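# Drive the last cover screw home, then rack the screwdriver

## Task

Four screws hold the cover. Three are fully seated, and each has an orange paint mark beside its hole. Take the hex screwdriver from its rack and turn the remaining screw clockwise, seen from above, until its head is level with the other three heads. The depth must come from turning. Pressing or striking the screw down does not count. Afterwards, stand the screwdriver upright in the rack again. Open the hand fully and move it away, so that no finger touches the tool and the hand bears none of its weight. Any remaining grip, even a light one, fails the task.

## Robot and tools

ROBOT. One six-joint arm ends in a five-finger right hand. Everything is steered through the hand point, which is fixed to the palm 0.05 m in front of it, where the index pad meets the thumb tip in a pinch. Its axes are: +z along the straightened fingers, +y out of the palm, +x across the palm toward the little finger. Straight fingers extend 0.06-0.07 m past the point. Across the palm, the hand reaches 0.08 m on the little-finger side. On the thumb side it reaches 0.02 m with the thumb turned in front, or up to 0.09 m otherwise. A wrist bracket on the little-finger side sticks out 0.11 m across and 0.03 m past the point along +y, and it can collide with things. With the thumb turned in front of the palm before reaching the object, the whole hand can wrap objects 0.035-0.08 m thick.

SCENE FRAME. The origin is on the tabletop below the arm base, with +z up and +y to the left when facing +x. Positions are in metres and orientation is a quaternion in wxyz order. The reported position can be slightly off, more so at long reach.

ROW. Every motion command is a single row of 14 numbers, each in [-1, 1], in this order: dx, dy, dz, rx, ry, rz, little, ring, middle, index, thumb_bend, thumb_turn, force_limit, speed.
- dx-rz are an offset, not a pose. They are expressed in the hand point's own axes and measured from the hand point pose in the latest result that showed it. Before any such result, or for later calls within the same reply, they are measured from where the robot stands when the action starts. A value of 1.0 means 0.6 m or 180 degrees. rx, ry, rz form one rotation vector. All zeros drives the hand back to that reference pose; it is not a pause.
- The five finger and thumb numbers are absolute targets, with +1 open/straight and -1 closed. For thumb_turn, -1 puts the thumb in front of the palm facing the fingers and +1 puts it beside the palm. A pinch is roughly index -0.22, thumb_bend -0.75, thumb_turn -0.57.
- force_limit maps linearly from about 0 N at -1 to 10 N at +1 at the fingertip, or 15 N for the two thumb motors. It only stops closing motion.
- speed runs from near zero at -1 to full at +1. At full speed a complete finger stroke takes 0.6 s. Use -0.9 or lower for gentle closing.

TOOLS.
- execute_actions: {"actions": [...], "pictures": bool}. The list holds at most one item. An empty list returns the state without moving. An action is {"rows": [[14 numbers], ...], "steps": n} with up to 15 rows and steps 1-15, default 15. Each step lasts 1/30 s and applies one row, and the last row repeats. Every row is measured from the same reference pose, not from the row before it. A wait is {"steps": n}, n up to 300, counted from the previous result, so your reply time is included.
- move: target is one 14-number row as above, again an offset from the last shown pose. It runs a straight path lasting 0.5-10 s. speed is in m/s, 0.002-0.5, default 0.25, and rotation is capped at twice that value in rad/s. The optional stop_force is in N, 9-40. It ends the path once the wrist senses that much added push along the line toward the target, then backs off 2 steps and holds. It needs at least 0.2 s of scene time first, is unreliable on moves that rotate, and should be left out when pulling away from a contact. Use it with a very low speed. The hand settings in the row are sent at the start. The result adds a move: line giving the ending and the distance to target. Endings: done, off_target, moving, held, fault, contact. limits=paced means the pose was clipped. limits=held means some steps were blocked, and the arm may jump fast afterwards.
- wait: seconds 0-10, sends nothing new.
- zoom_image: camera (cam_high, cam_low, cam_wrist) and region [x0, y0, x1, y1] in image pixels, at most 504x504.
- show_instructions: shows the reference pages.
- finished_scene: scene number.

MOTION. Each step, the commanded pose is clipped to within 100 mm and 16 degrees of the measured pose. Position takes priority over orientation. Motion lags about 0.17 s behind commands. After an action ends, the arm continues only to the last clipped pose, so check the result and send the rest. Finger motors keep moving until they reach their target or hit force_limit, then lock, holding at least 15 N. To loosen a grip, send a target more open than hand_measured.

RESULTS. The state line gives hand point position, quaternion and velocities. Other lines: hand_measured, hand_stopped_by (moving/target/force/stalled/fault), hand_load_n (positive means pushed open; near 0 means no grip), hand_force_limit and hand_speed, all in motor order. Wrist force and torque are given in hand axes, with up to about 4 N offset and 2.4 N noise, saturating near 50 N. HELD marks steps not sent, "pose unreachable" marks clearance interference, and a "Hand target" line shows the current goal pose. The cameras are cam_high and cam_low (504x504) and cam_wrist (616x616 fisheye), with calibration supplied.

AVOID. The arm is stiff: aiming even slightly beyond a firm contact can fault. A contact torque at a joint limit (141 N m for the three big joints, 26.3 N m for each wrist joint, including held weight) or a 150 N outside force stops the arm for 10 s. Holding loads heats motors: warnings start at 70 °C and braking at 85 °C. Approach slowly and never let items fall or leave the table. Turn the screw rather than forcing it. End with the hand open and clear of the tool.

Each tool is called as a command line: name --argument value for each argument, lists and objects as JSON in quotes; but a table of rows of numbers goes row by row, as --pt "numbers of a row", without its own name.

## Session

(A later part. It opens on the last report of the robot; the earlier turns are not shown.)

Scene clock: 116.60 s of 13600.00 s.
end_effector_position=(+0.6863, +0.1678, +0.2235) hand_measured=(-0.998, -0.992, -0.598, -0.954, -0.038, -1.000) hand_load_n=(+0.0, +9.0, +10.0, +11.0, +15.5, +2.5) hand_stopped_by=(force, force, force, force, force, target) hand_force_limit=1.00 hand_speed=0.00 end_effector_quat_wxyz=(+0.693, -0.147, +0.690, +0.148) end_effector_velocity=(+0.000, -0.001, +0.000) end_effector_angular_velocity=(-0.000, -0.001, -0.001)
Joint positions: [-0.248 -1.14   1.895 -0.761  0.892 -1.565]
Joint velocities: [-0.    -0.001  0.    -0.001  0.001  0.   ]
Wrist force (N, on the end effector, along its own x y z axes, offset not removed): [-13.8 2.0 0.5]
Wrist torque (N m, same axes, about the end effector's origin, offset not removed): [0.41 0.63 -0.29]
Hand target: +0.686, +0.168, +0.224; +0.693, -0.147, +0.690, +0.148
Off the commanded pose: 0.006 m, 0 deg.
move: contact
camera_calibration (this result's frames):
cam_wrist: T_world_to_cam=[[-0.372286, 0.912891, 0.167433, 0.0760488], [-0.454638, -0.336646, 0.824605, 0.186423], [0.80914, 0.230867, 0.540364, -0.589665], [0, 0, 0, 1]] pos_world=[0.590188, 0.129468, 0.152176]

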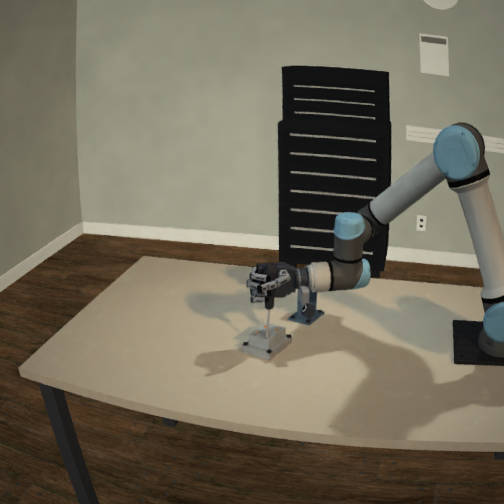

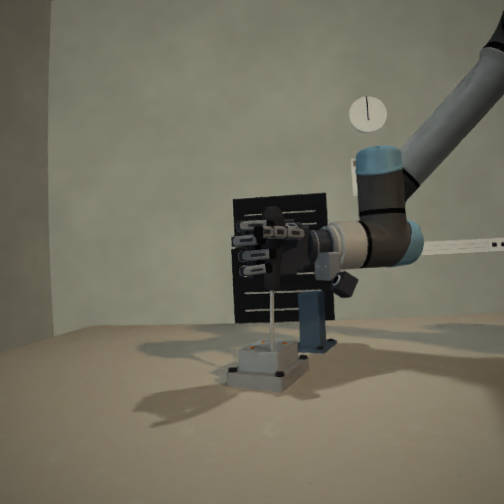

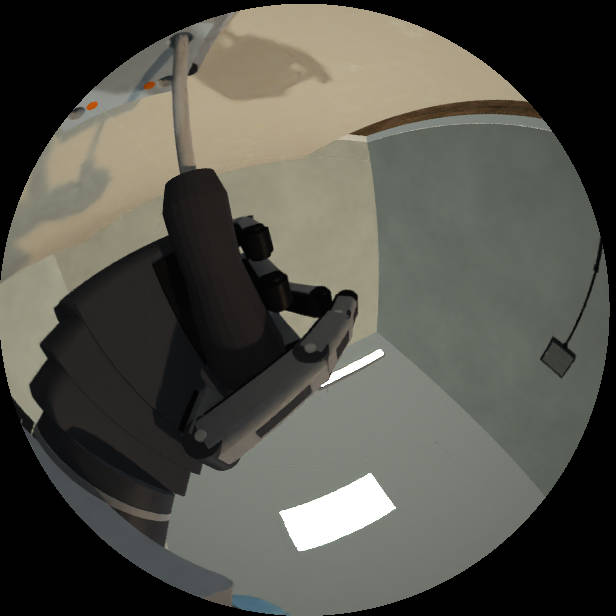

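move --target '[-0.002,-0.0182,0.0109,0.0833,0,0,-1,-1,-1,-1,-1,-1,1,0]' --speed 0.05

move --target '[0.01,0,0,0,0,0,-1,-1,-1,-1,-1,-1,1,0]' --speed 0.002 --stop_force 9

Scene clock: 121.57 s of 13600.00 s.
end_effector_position=(+0.6967, +0.1606, +0.2247) hand_measured=(-0.998, -0.992, -0.598, -0.954, -0.038, -1.000) hand_load_n=(+0.0, +9.0, +10.0, +11.0, +15.5, +2.0) hand_stopped_by=(force, force, force, force, force, target) hand_force_limit=1.00 hand_speed=0.00 end_effector_quat_wxyz=(+0.706, -0.056, +0.704, +0.058) end_effector_velocity=(+0.000, -0.000, -0.000) end_effector_angular_velocity=(+0.000, +0.001, -0.015)
Joint positions: [-0.15  -1.178  1.951 -0.777  1.249 -1.566]
Joint velocities: [ 0.007 -0.001  0.002  0.     0.022  0.   ]
Wrist force (N, on the end effector, along its own x y z axes, offset not removed): [0.4 1.9 1.6]
Wrist torque (N m, same axes, about the end effector's origin, offset not removed): [0.29 0.00 0.07]
Hand target: +0.697, +0.161, +0.225; +0.706, -0.055, +0.704, +0.057
Off the commanded pose: 0.000 m, 0 deg.
move: done
camera_calibration (this result's frames):
cam_wrist: T_world_to_cam=[[-0.125404, 0.977722, 0.168326, -0.0963222], [-0.525578, -0.209373, 0.824579, 0.216679], [0.841452, 0.0149373, 0.540125, -0.584864], [0, 0, 0, 1]] pos_world=[0.593937, 0.148279, 0.153445]

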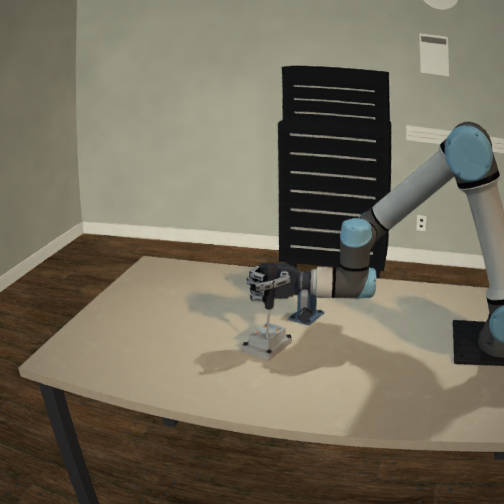

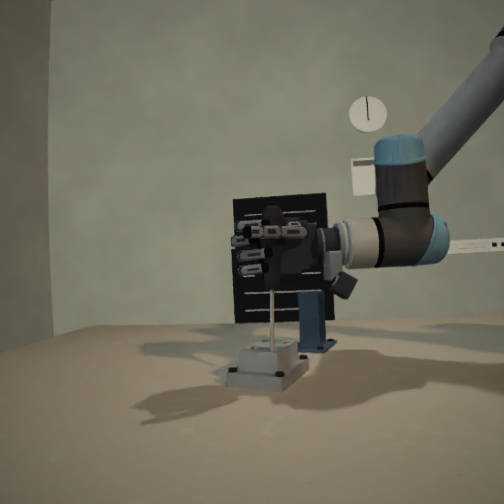

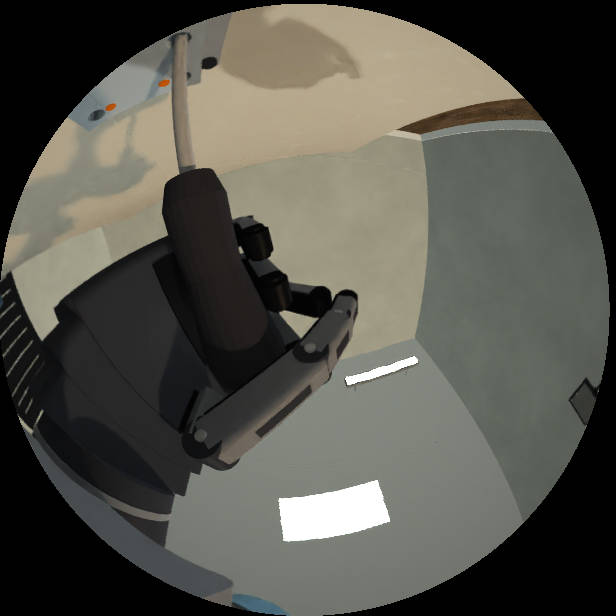

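Scene clock: 122.57 s of 13600.00 s.
end_effector_position=(+0.6967, +0.1606, +0.2236) hand_measured=(-0.998, -0.992, -0.598, -0.954, -0.038, -1.000) hand_load_n=(+0.0, +8.5, +10.0, +11.0, +15.5, +2.5) hand_stopped_by=(force, force, force, force, force, target) hand_force_limit=1.00 hand_speed=0.00 end_effector_quat_wxyz=(+0.706, -0.056, +0.704, +0.058) end_effector_velocity=(+0.000, +0.000, +0.001) end_effector_angular_velocity=(-0.000, -0.001, +0.000)
Joint positions: [-0.15  -1.176  1.952 -0.781  1.249 -1.566]
Joint velocities: [ 0.001 -0.001 -0.001  0.     0.    -0.   ]
Wrist force (N, on the end effector, along its own x y z axes, offset not removed): [-13.7 2.0 -1.7]
Wrist torque (N m, same axes, about the end effector's origin, offset not removed): [0.48 0.77 -0.30]
Hand target: +0.697, +0.161, +0.224; +0.706, -0.056, +0.704, +0.058
Off the commanded pose: 0.005 m, 0 deg.
move: contact
camera_calibration (this result's frames):
cam_wrist: T_world_to_cam=[[-0.125494, 0.977728, 0.168224, -0.096055], [-0.525862, -0.20934, 0.824406, 0.217892], [0.841261, 0.0149954, 0.540421, -0.584207], [0, 0, 0, 1]] pos_world=[0.593998, 0.14829, 0.152245]

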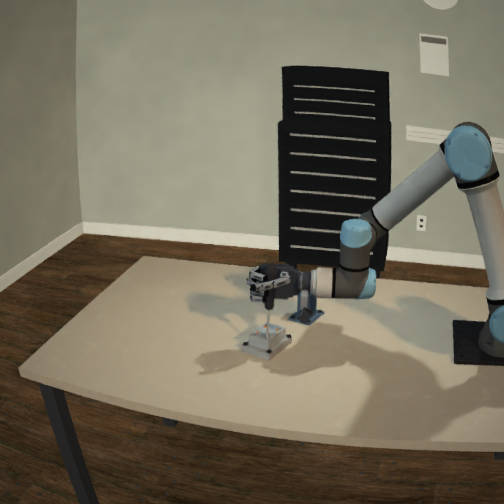

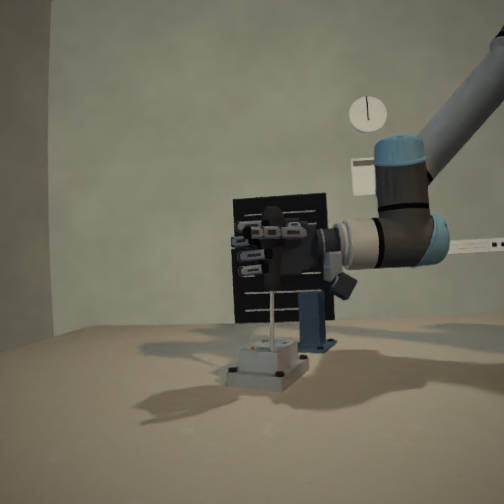

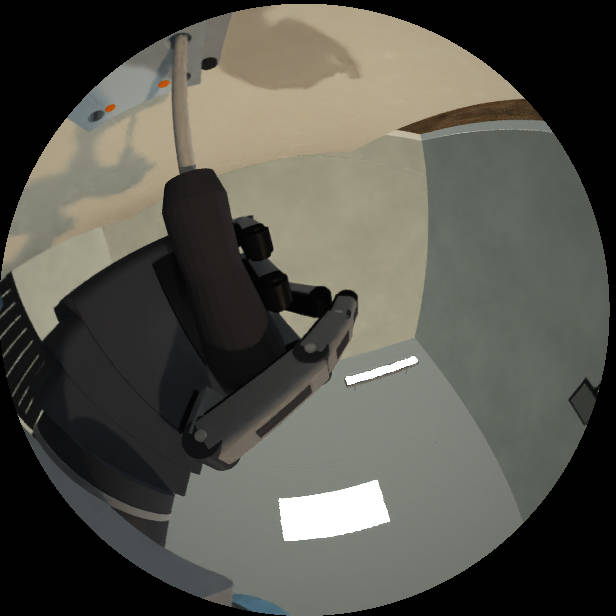

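move --target '[-0.002,0.0169,-0.0204,-0.1,0,0,-1,-1,-1,-1,-1,-1,1,0]' --speed 0.05

move --target '[0.01,0,0,0,0,0,-1,-1,-1,-1,-1,-1,1,0]' --speed 0.002 --stop_force 9

zoom_image --camera "cam_wrist" --region '[150,0,230,70]'

zoom_image --camera "cam_low" --region '[255,335,295,365]'

Scene clock: 128.23 s of 13600.00 s.
end_effector_position=(+0.6830, +0.1686, +0.2247) hand_measured=(-0.998, -0.992, -0.598, -0.954, -0.038, -1.000) hand_load_n=(+0.0, +8.5, +10.0, +11.0, +15.5, +2.0) hand_stopped_by=(force, force, force, force, force, target) hand_force_limit=1.00 hand_speed=0.00 end_effector_quat_wxyz=(+0.689, -0.165, +0.686, +0.166) end_effector_velocity=(-0.001, +0.000, -0.000) end_effector_angular_velocity=(-0.000, +0.000, +0.015)
Joint positions: [-0.265 -1.132  1.878 -0.753  0.822 -1.565]
Joint velocities: [-0.005  0.004 -0.006  0.002 -0.02   0.   ]
Wrist force (N, on the end effector, along its own x y z axes, offset not removed): [1.0 1.9 0.2]
Wrist torque (N m, same axes, about the end effector's origin, offset not removed): [0.37 -0.01 0.02]
Hand target: +0.683, +0.169, +0.225; +0.688, -0.166, +0.686, +0.167
Off the commanded pose: 0.000 m, 0 deg.
move: done
camera_calibration (this result's frames):
cam_wrist: T_world_to_cam=[[-0.419751, 0.892133, 0.167059, 0.109952], [-0.436719, -0.359868, 0.824483, 0.175896], [0.795667, 0.27312, 0.540666, -0.585823], [0, 0, 0, 1]] pos_world=[0.58909, 0.125208, 0.153343]

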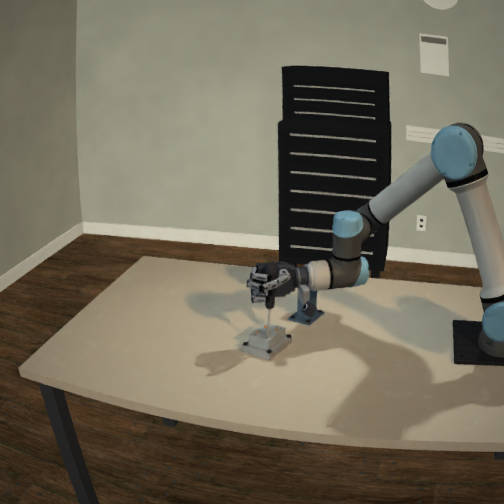

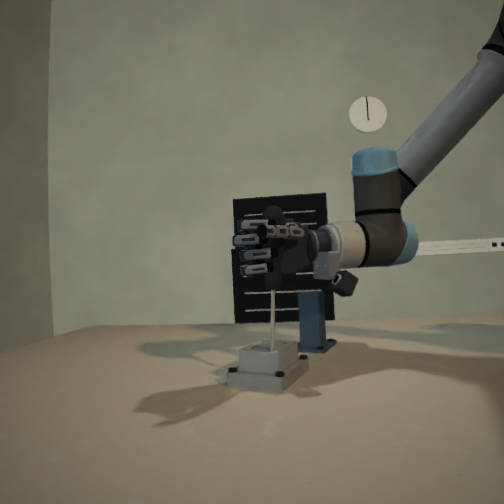

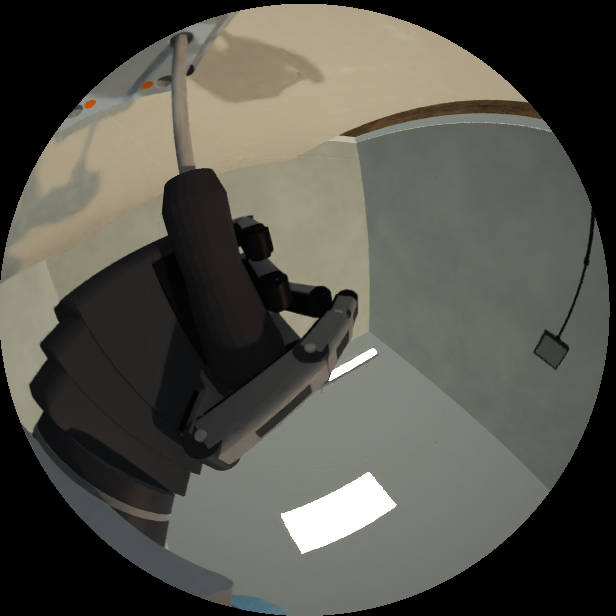

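Scene clock: 130.63 s of 13600.00 s.
end_effector_position=(+0.6831, +0.1686, +0.2207) hand_measured=(-0.998, -0.992, -0.598, -0.954, -0.038, -1.000) hand_load_n=(+0.0, +8.5, +10.0, +11.0, +15.5, +3.0) hand_stopped_by=(force, force, force, force, force, target) hand_force_limit=1.00 hand_speed=0.00 end_effector_quat_wxyz=(+0.689, -0.165, +0.686, +0.166) end_effector_velocity=(-0.000, +0.000, +0.000) end_effector_angular_velocity=(+0.000, +0.000, +0.000)
Joint positions: [-0.265 -1.126  1.881 -0.763  0.822 -1.565]
Joint velocities: [ 0.    -0.001 -0.     0.001 -0.    -0.   ]
Wrist force (N, on the end effector, along its own x y z axes, offset not removed): [-11.5 2.2 0.6]
Wrist torque (N m, same axes, about the end effector's origin, offset not removed): [0.40 0.46 -0.28]
Hand target: +0.683, +0.169, +0.221; +0.689, -0.165, +0.686, +0.166
Off the commanded pose: 0.002 m, 0 deg.
move: contact
camera_calibration (this result's frames):
cam_wrist: T_world_to_cam=[[-0.419802, 0.892144, 0.166868, 0.11071], [-0.436952, -0.359804, 0.824387, 0.179363], [0.795512, 0.273166, 0.54087, -0.583654], [0, 0, 0, 1]] pos_world=[0.589153, 0.125201, 0.149343]

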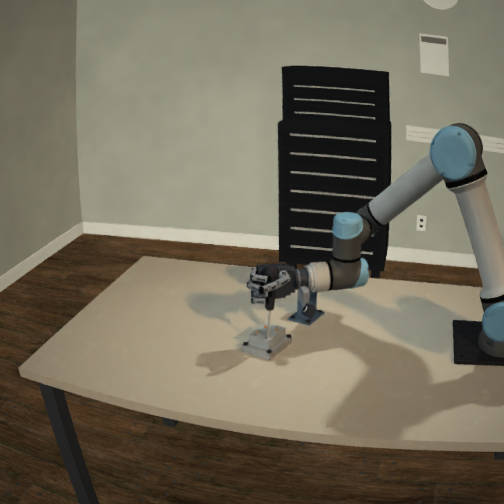

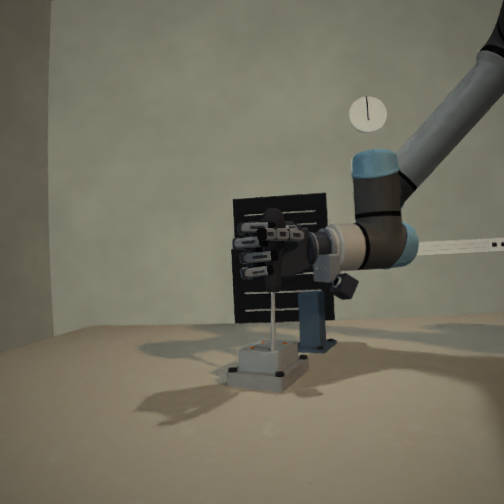

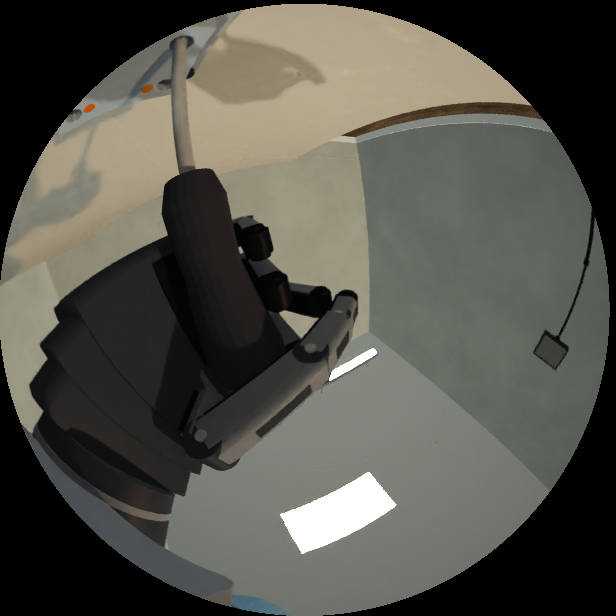

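Region (150, 0, 230, 70) of cam_wrist's 616x616 image, scaled by 6.300, with more detail than that image has; it fills the top 441 rows of this view, and the rest is white.

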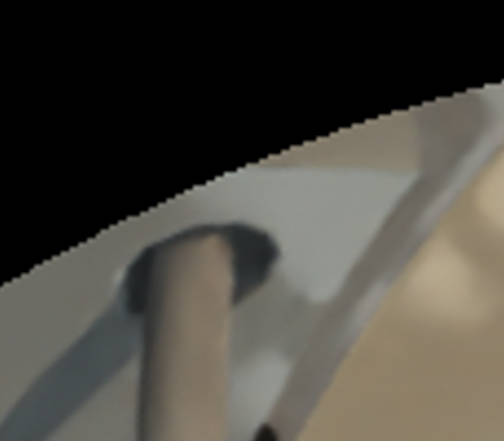

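Region (255, 335, 295, 365) of cam_low's 504x504 image, scaled by 12.600, with more detail than that image has; it fills the top 378 rows of this view, and the rest is white.

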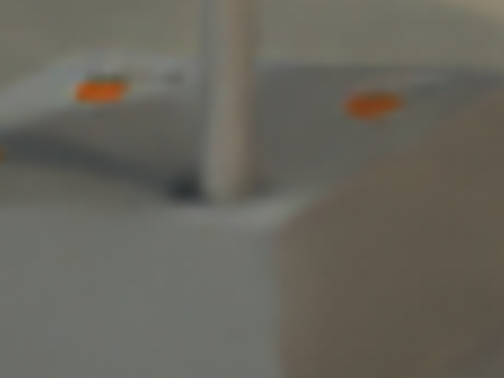

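move --target '[-0.0006,-0.0392,0.0183,0.1667,0,0,-1,-1,-1,-1,-1,-1,1,0]' --speed 0.15

move --target '[0,-0.0445,0.019,0.1889,0,0,-1,-1,-1,-1,-1,-1,1,0]' --speed 0.15

move --target '[-0.008,0,0,0,0,0,-1,-1,-1,-1,-1,-1,1,0]' --speed 0.03

move --target '[0,0.027,-0.083,-0.3556,0,0,-1,-1,-1,-1,-1,-1,1,0]' --speed 0.25

Scene clock: 135.37 s of 13600.00 s.
end_effector_position=(+0.7035, +0.1528, +0.2212) hand_measured=(-0.998, -0.992, -0.598, -0.954, -0.038, -1.000) hand_load_n=(+0.0, +7.5, +10.0, +11.5, +15.5, +2.0) hand_stopped_by=(force, force, force, force, force, target) hand_force_limit=1.00 hand_speed=0.00 end_effector_quat_wxyz=(+0.708, +0.018, +0.706, -0.016) end_effector_velocity=(+0.001, -0.001, -0.000) end_effector_angular_velocity=(+0.000, +0.000, -0.017)
Joint positions: [-0.054 -1.173  1.956 -0.787  1.555 -1.567]
Joint velocities: [ 0.008  0.002 -0.003  0.001  0.025 -0.   ]
Wrist force (N, on the end effector, along its own x y z axes, offset not removed): [0.1 1.6 0.0]
Wrist torque (N m, same axes, about the end effector's origin, offset not removed): [0.50 0.06 -0.13]
Hand target: +0.704, +0.153, +0.221; +0.708, +0.019, +0.706, -0.017
Off the commanded pose: 0.000 m, 0 deg.
move: done
camera_calibration (this result's frames):
cam_wrist: T_world_to_cam=[[0.0804797, 0.982352, 0.168841, -0.232864], [-0.557919, -0.0959727, 0.824328, 0.227066], [0.825984, -0.160541, 0.540349, -0.550948], [0, 0, 0, 1]] pos_world=[0.6005, 0.162097, 0.149844]

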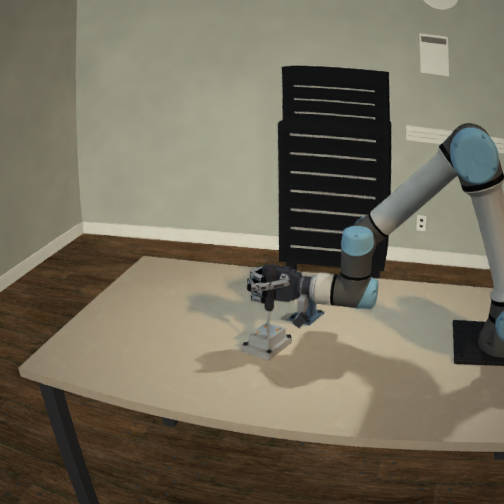

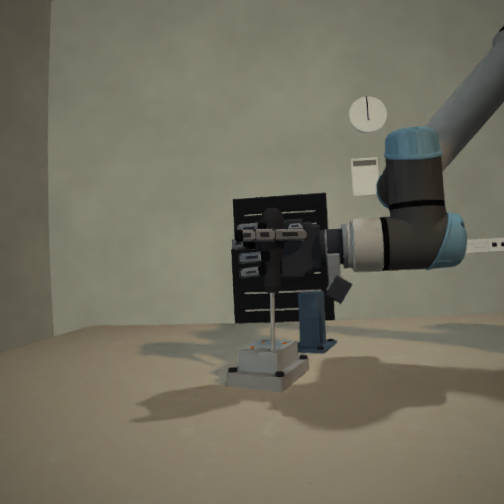

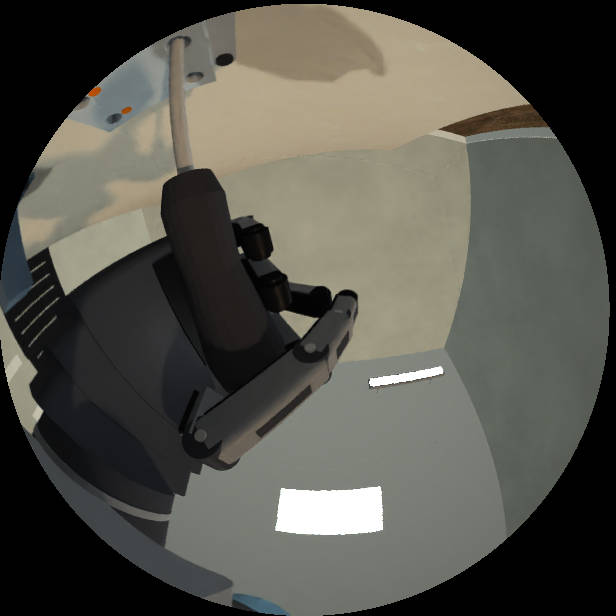

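Scene clock: 137.83 s of 13600.00 s.
end_effector_position=(+0.7137, +0.1257, +0.2211) hand_measured=(-0.998, -0.992, -0.598, -0.954, -0.038, -1.000) hand_load_n=(+0.0, +6.5, +10.0, +12.5, +15.5, +1.5) hand_stopped_by=(force, force, force, force, force, target) hand_force_limit=1.00 hand_speed=0.00 end_effector_quat_wxyz=(+0.672, +0.223, +0.670, -0.221) end_effector_velocity=(+0.000, -0.001, -0.000) end_effector_angular_velocity=(+0.001, +0.001, -0.017)
Joint positions: [ 0.199 -1.051  1.753 -0.704  2.398 -1.567]
Joint velocities: [ 0.006  0.007 -0.011  0.007  0.022  0.002]
Wrist force (N, on the end effector, along its own x y z axes, offset not removed): [2.4 -0.2 0.0]
Wrist torque (N m, same axes, about the end effector's origin, offset not removed): [0.38 -0.20 -0.30]
Hand target: +0.714, +0.126, +0.221; +0.672, +0.224, +0.670, -0.222
Off the commanded pose: 0.000 m, 0 deg.
move: done
camera_calibration (this result's frames):
cam_wrist: T_world_to_cam=[[0.61442, 0.770336, 0.170501, -0.561844], [-0.516535, 0.229396, 0.824966, 0.159589], [0.596388, -0.594945, 0.538852, -0.344869], [0, 0, 0, 1]] pos_world=[0.633318, 0.191022, 0.149973]

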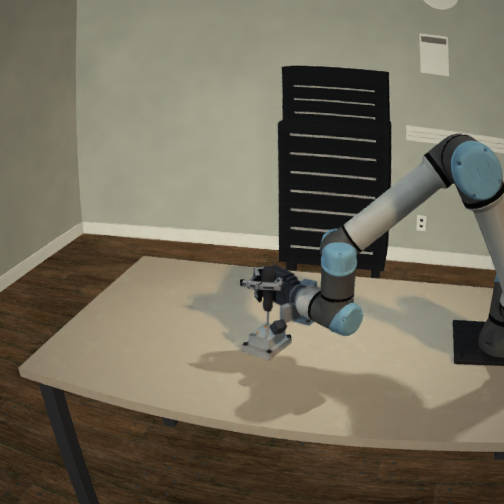

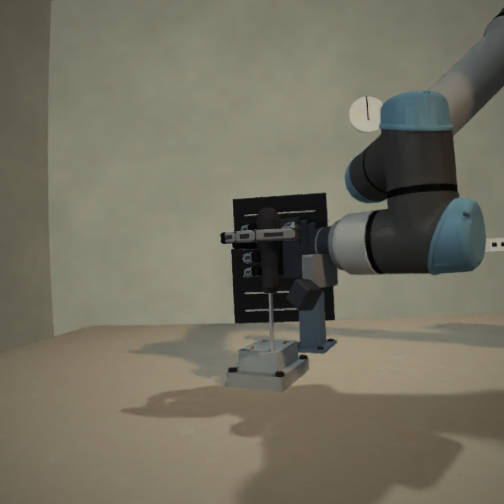

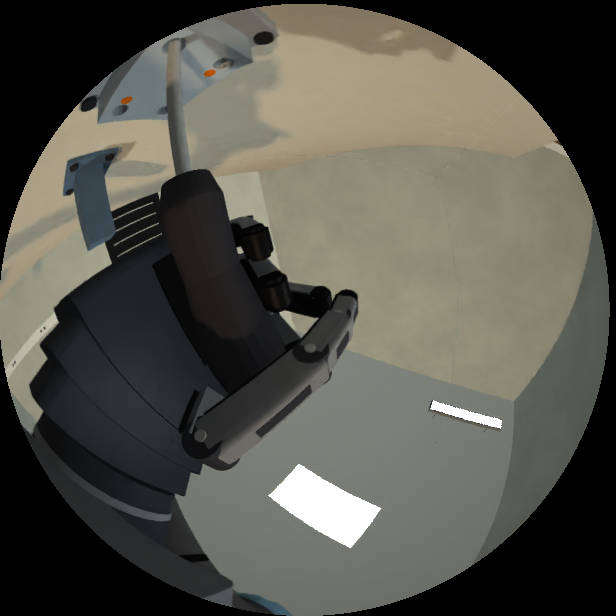

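Scene clock: 138.53 s of 13600.00 s.
end_effector_position=(+0.7137, +0.1258, +0.2256) hand_measured=(-0.998, -0.992, -0.598, -0.954, -0.038, -1.000) hand_load_n=(+0.0, +7.5, +10.0, +11.5, +15.5, +2.5) hand_stopped_by=(force, force, force, force, force, target) hand_force_limit=1.00 hand_speed=0.00 end_effector_quat_wxyz=(+0.672, +0.223, +0.670, -0.221) end_effector_velocity=(+0.000, -0.001, +0.002) end_effector_angular_velocity=(-0.000, +0.000, -0.002)
Joint positions: [ 0.199 -1.058  1.75  -0.694  2.398 -1.567]
Joint velocities: [-0.001 -0.003 -0.002  0.006  0.001  0.   ]
Wrist force (N, on the end effector, along its own x y z axes, offset not removed): [1.3 2.8 0.5]
Wrist torque (N m, same axes, about the end effector's origin, offset not removed): [0.49 -0.12 0.11]
Hand target: +0.714, +0.126, +0.226; +0.672, +0.223, +0.670, -0.221
Off the commanded pose: 0.000 m, 0 deg.
move: done
camera_calibration (this result's frames):
cam_wrist: T_world_to_cam=[[0.614319, 0.770395, 0.170595, -0.562608], [-0.516624, 0.229287, 0.824941, 0.155931], [0.596415, -0.594911, 0.53886, -0.347255], [0, 0, 0, 1]] pos_world=[0.633287, 0.191091, 0.154466]

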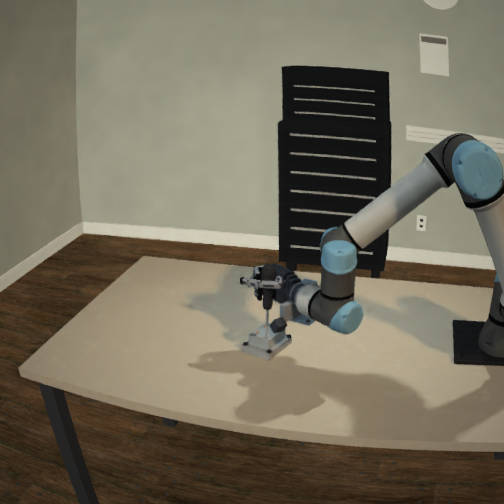

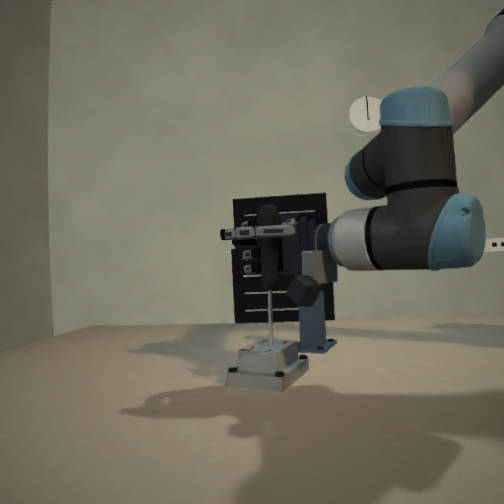

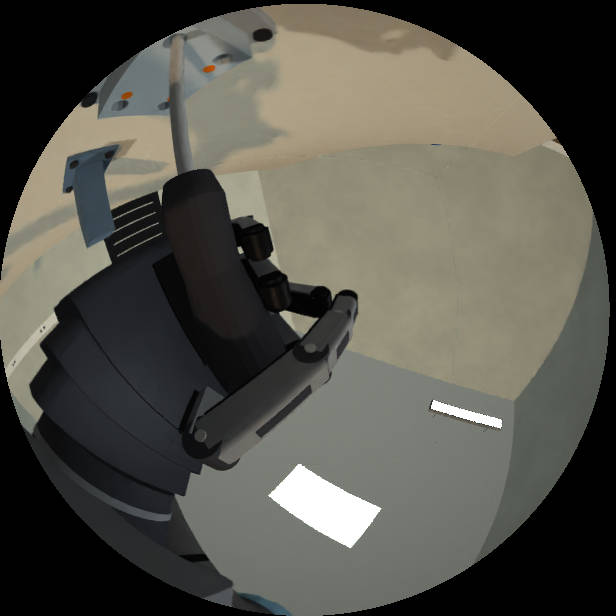

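Scene clock: 141.37 s of 13600.00 s.
end_effector_position=(+0.6831, +0.1683, +0.2255) hand_measured=(-0.998, -0.992, -0.598, -0.954, -0.038, -1.000) hand_load_n=(+0.0, +9.5, +10.0, +10.5, +15.5, +1.5) hand_stopped_by=(force, force, force, force, force, target) hand_force_limit=1.00 hand_speed=0.00 end_effector_quat_wxyz=(+0.689, -0.166, +0.686, +0.167) end_effector_velocity=(+0.000, +0.000, +0.000) end_effector_angular_velocity=(-0.001, -0.000, +0.015)
Joint positions: [-0.266 -1.133  1.876 -0.751  0.818 -1.565]
Joint velocities: [-0.004  0.005 -0.009  0.004 -0.019 -0.002]
Wrist force (N, on the end effector, along its own x y z axes, offset not removed): [1.9 1.6 0.9]
Wrist torque (N m, same axes, about the end effector's origin, offset not removed): [0.25 -0.24 0.14]
Hand target: +0.683, +0.168, +0.226; +0.688, -0.167, +0.686, +0.168
Off the commanded pose: 0.000 m, 0 deg.
move: done
camera_calibration (this result's frames):
cam_wrist: T_world_to_cam=[[-0.422042, 0.891118, 0.166701, 0.111944], [-0.436214, -0.360804, 0.824341, 0.174989], [0.794731, 0.275189, 0.540993, -0.586061], [0, 0, 0, 1]] pos_world=[0.589339, 0.12466, 0.154143]

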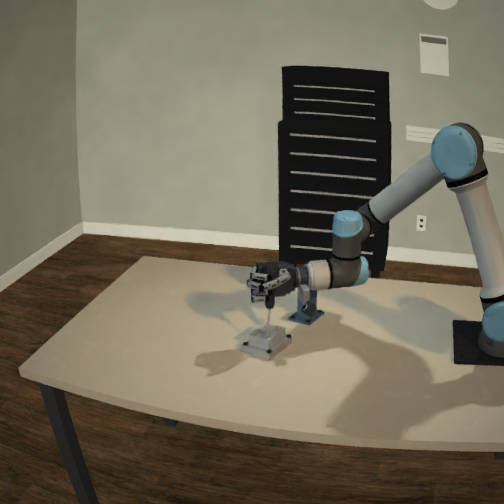

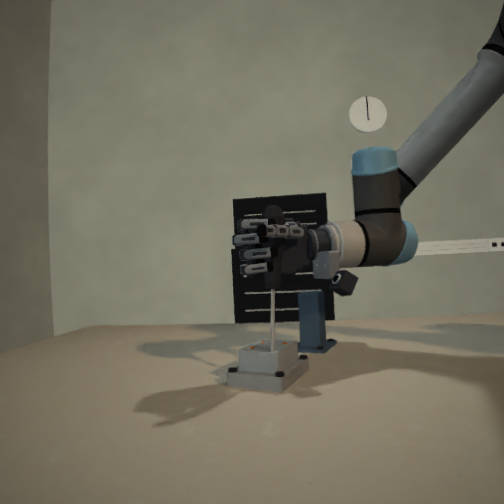

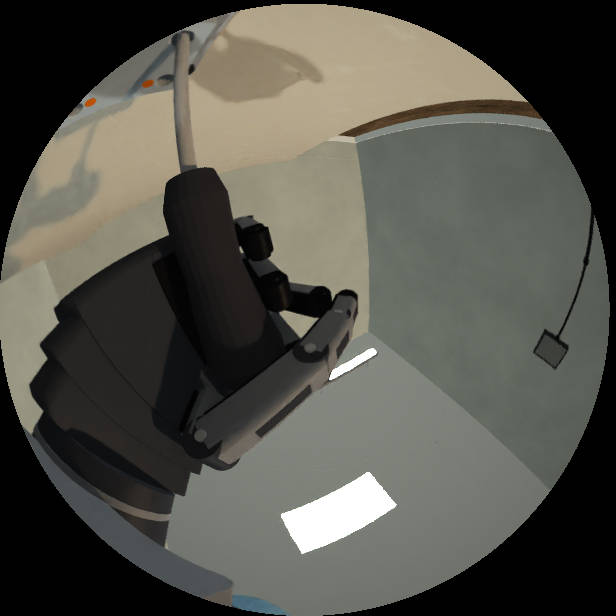

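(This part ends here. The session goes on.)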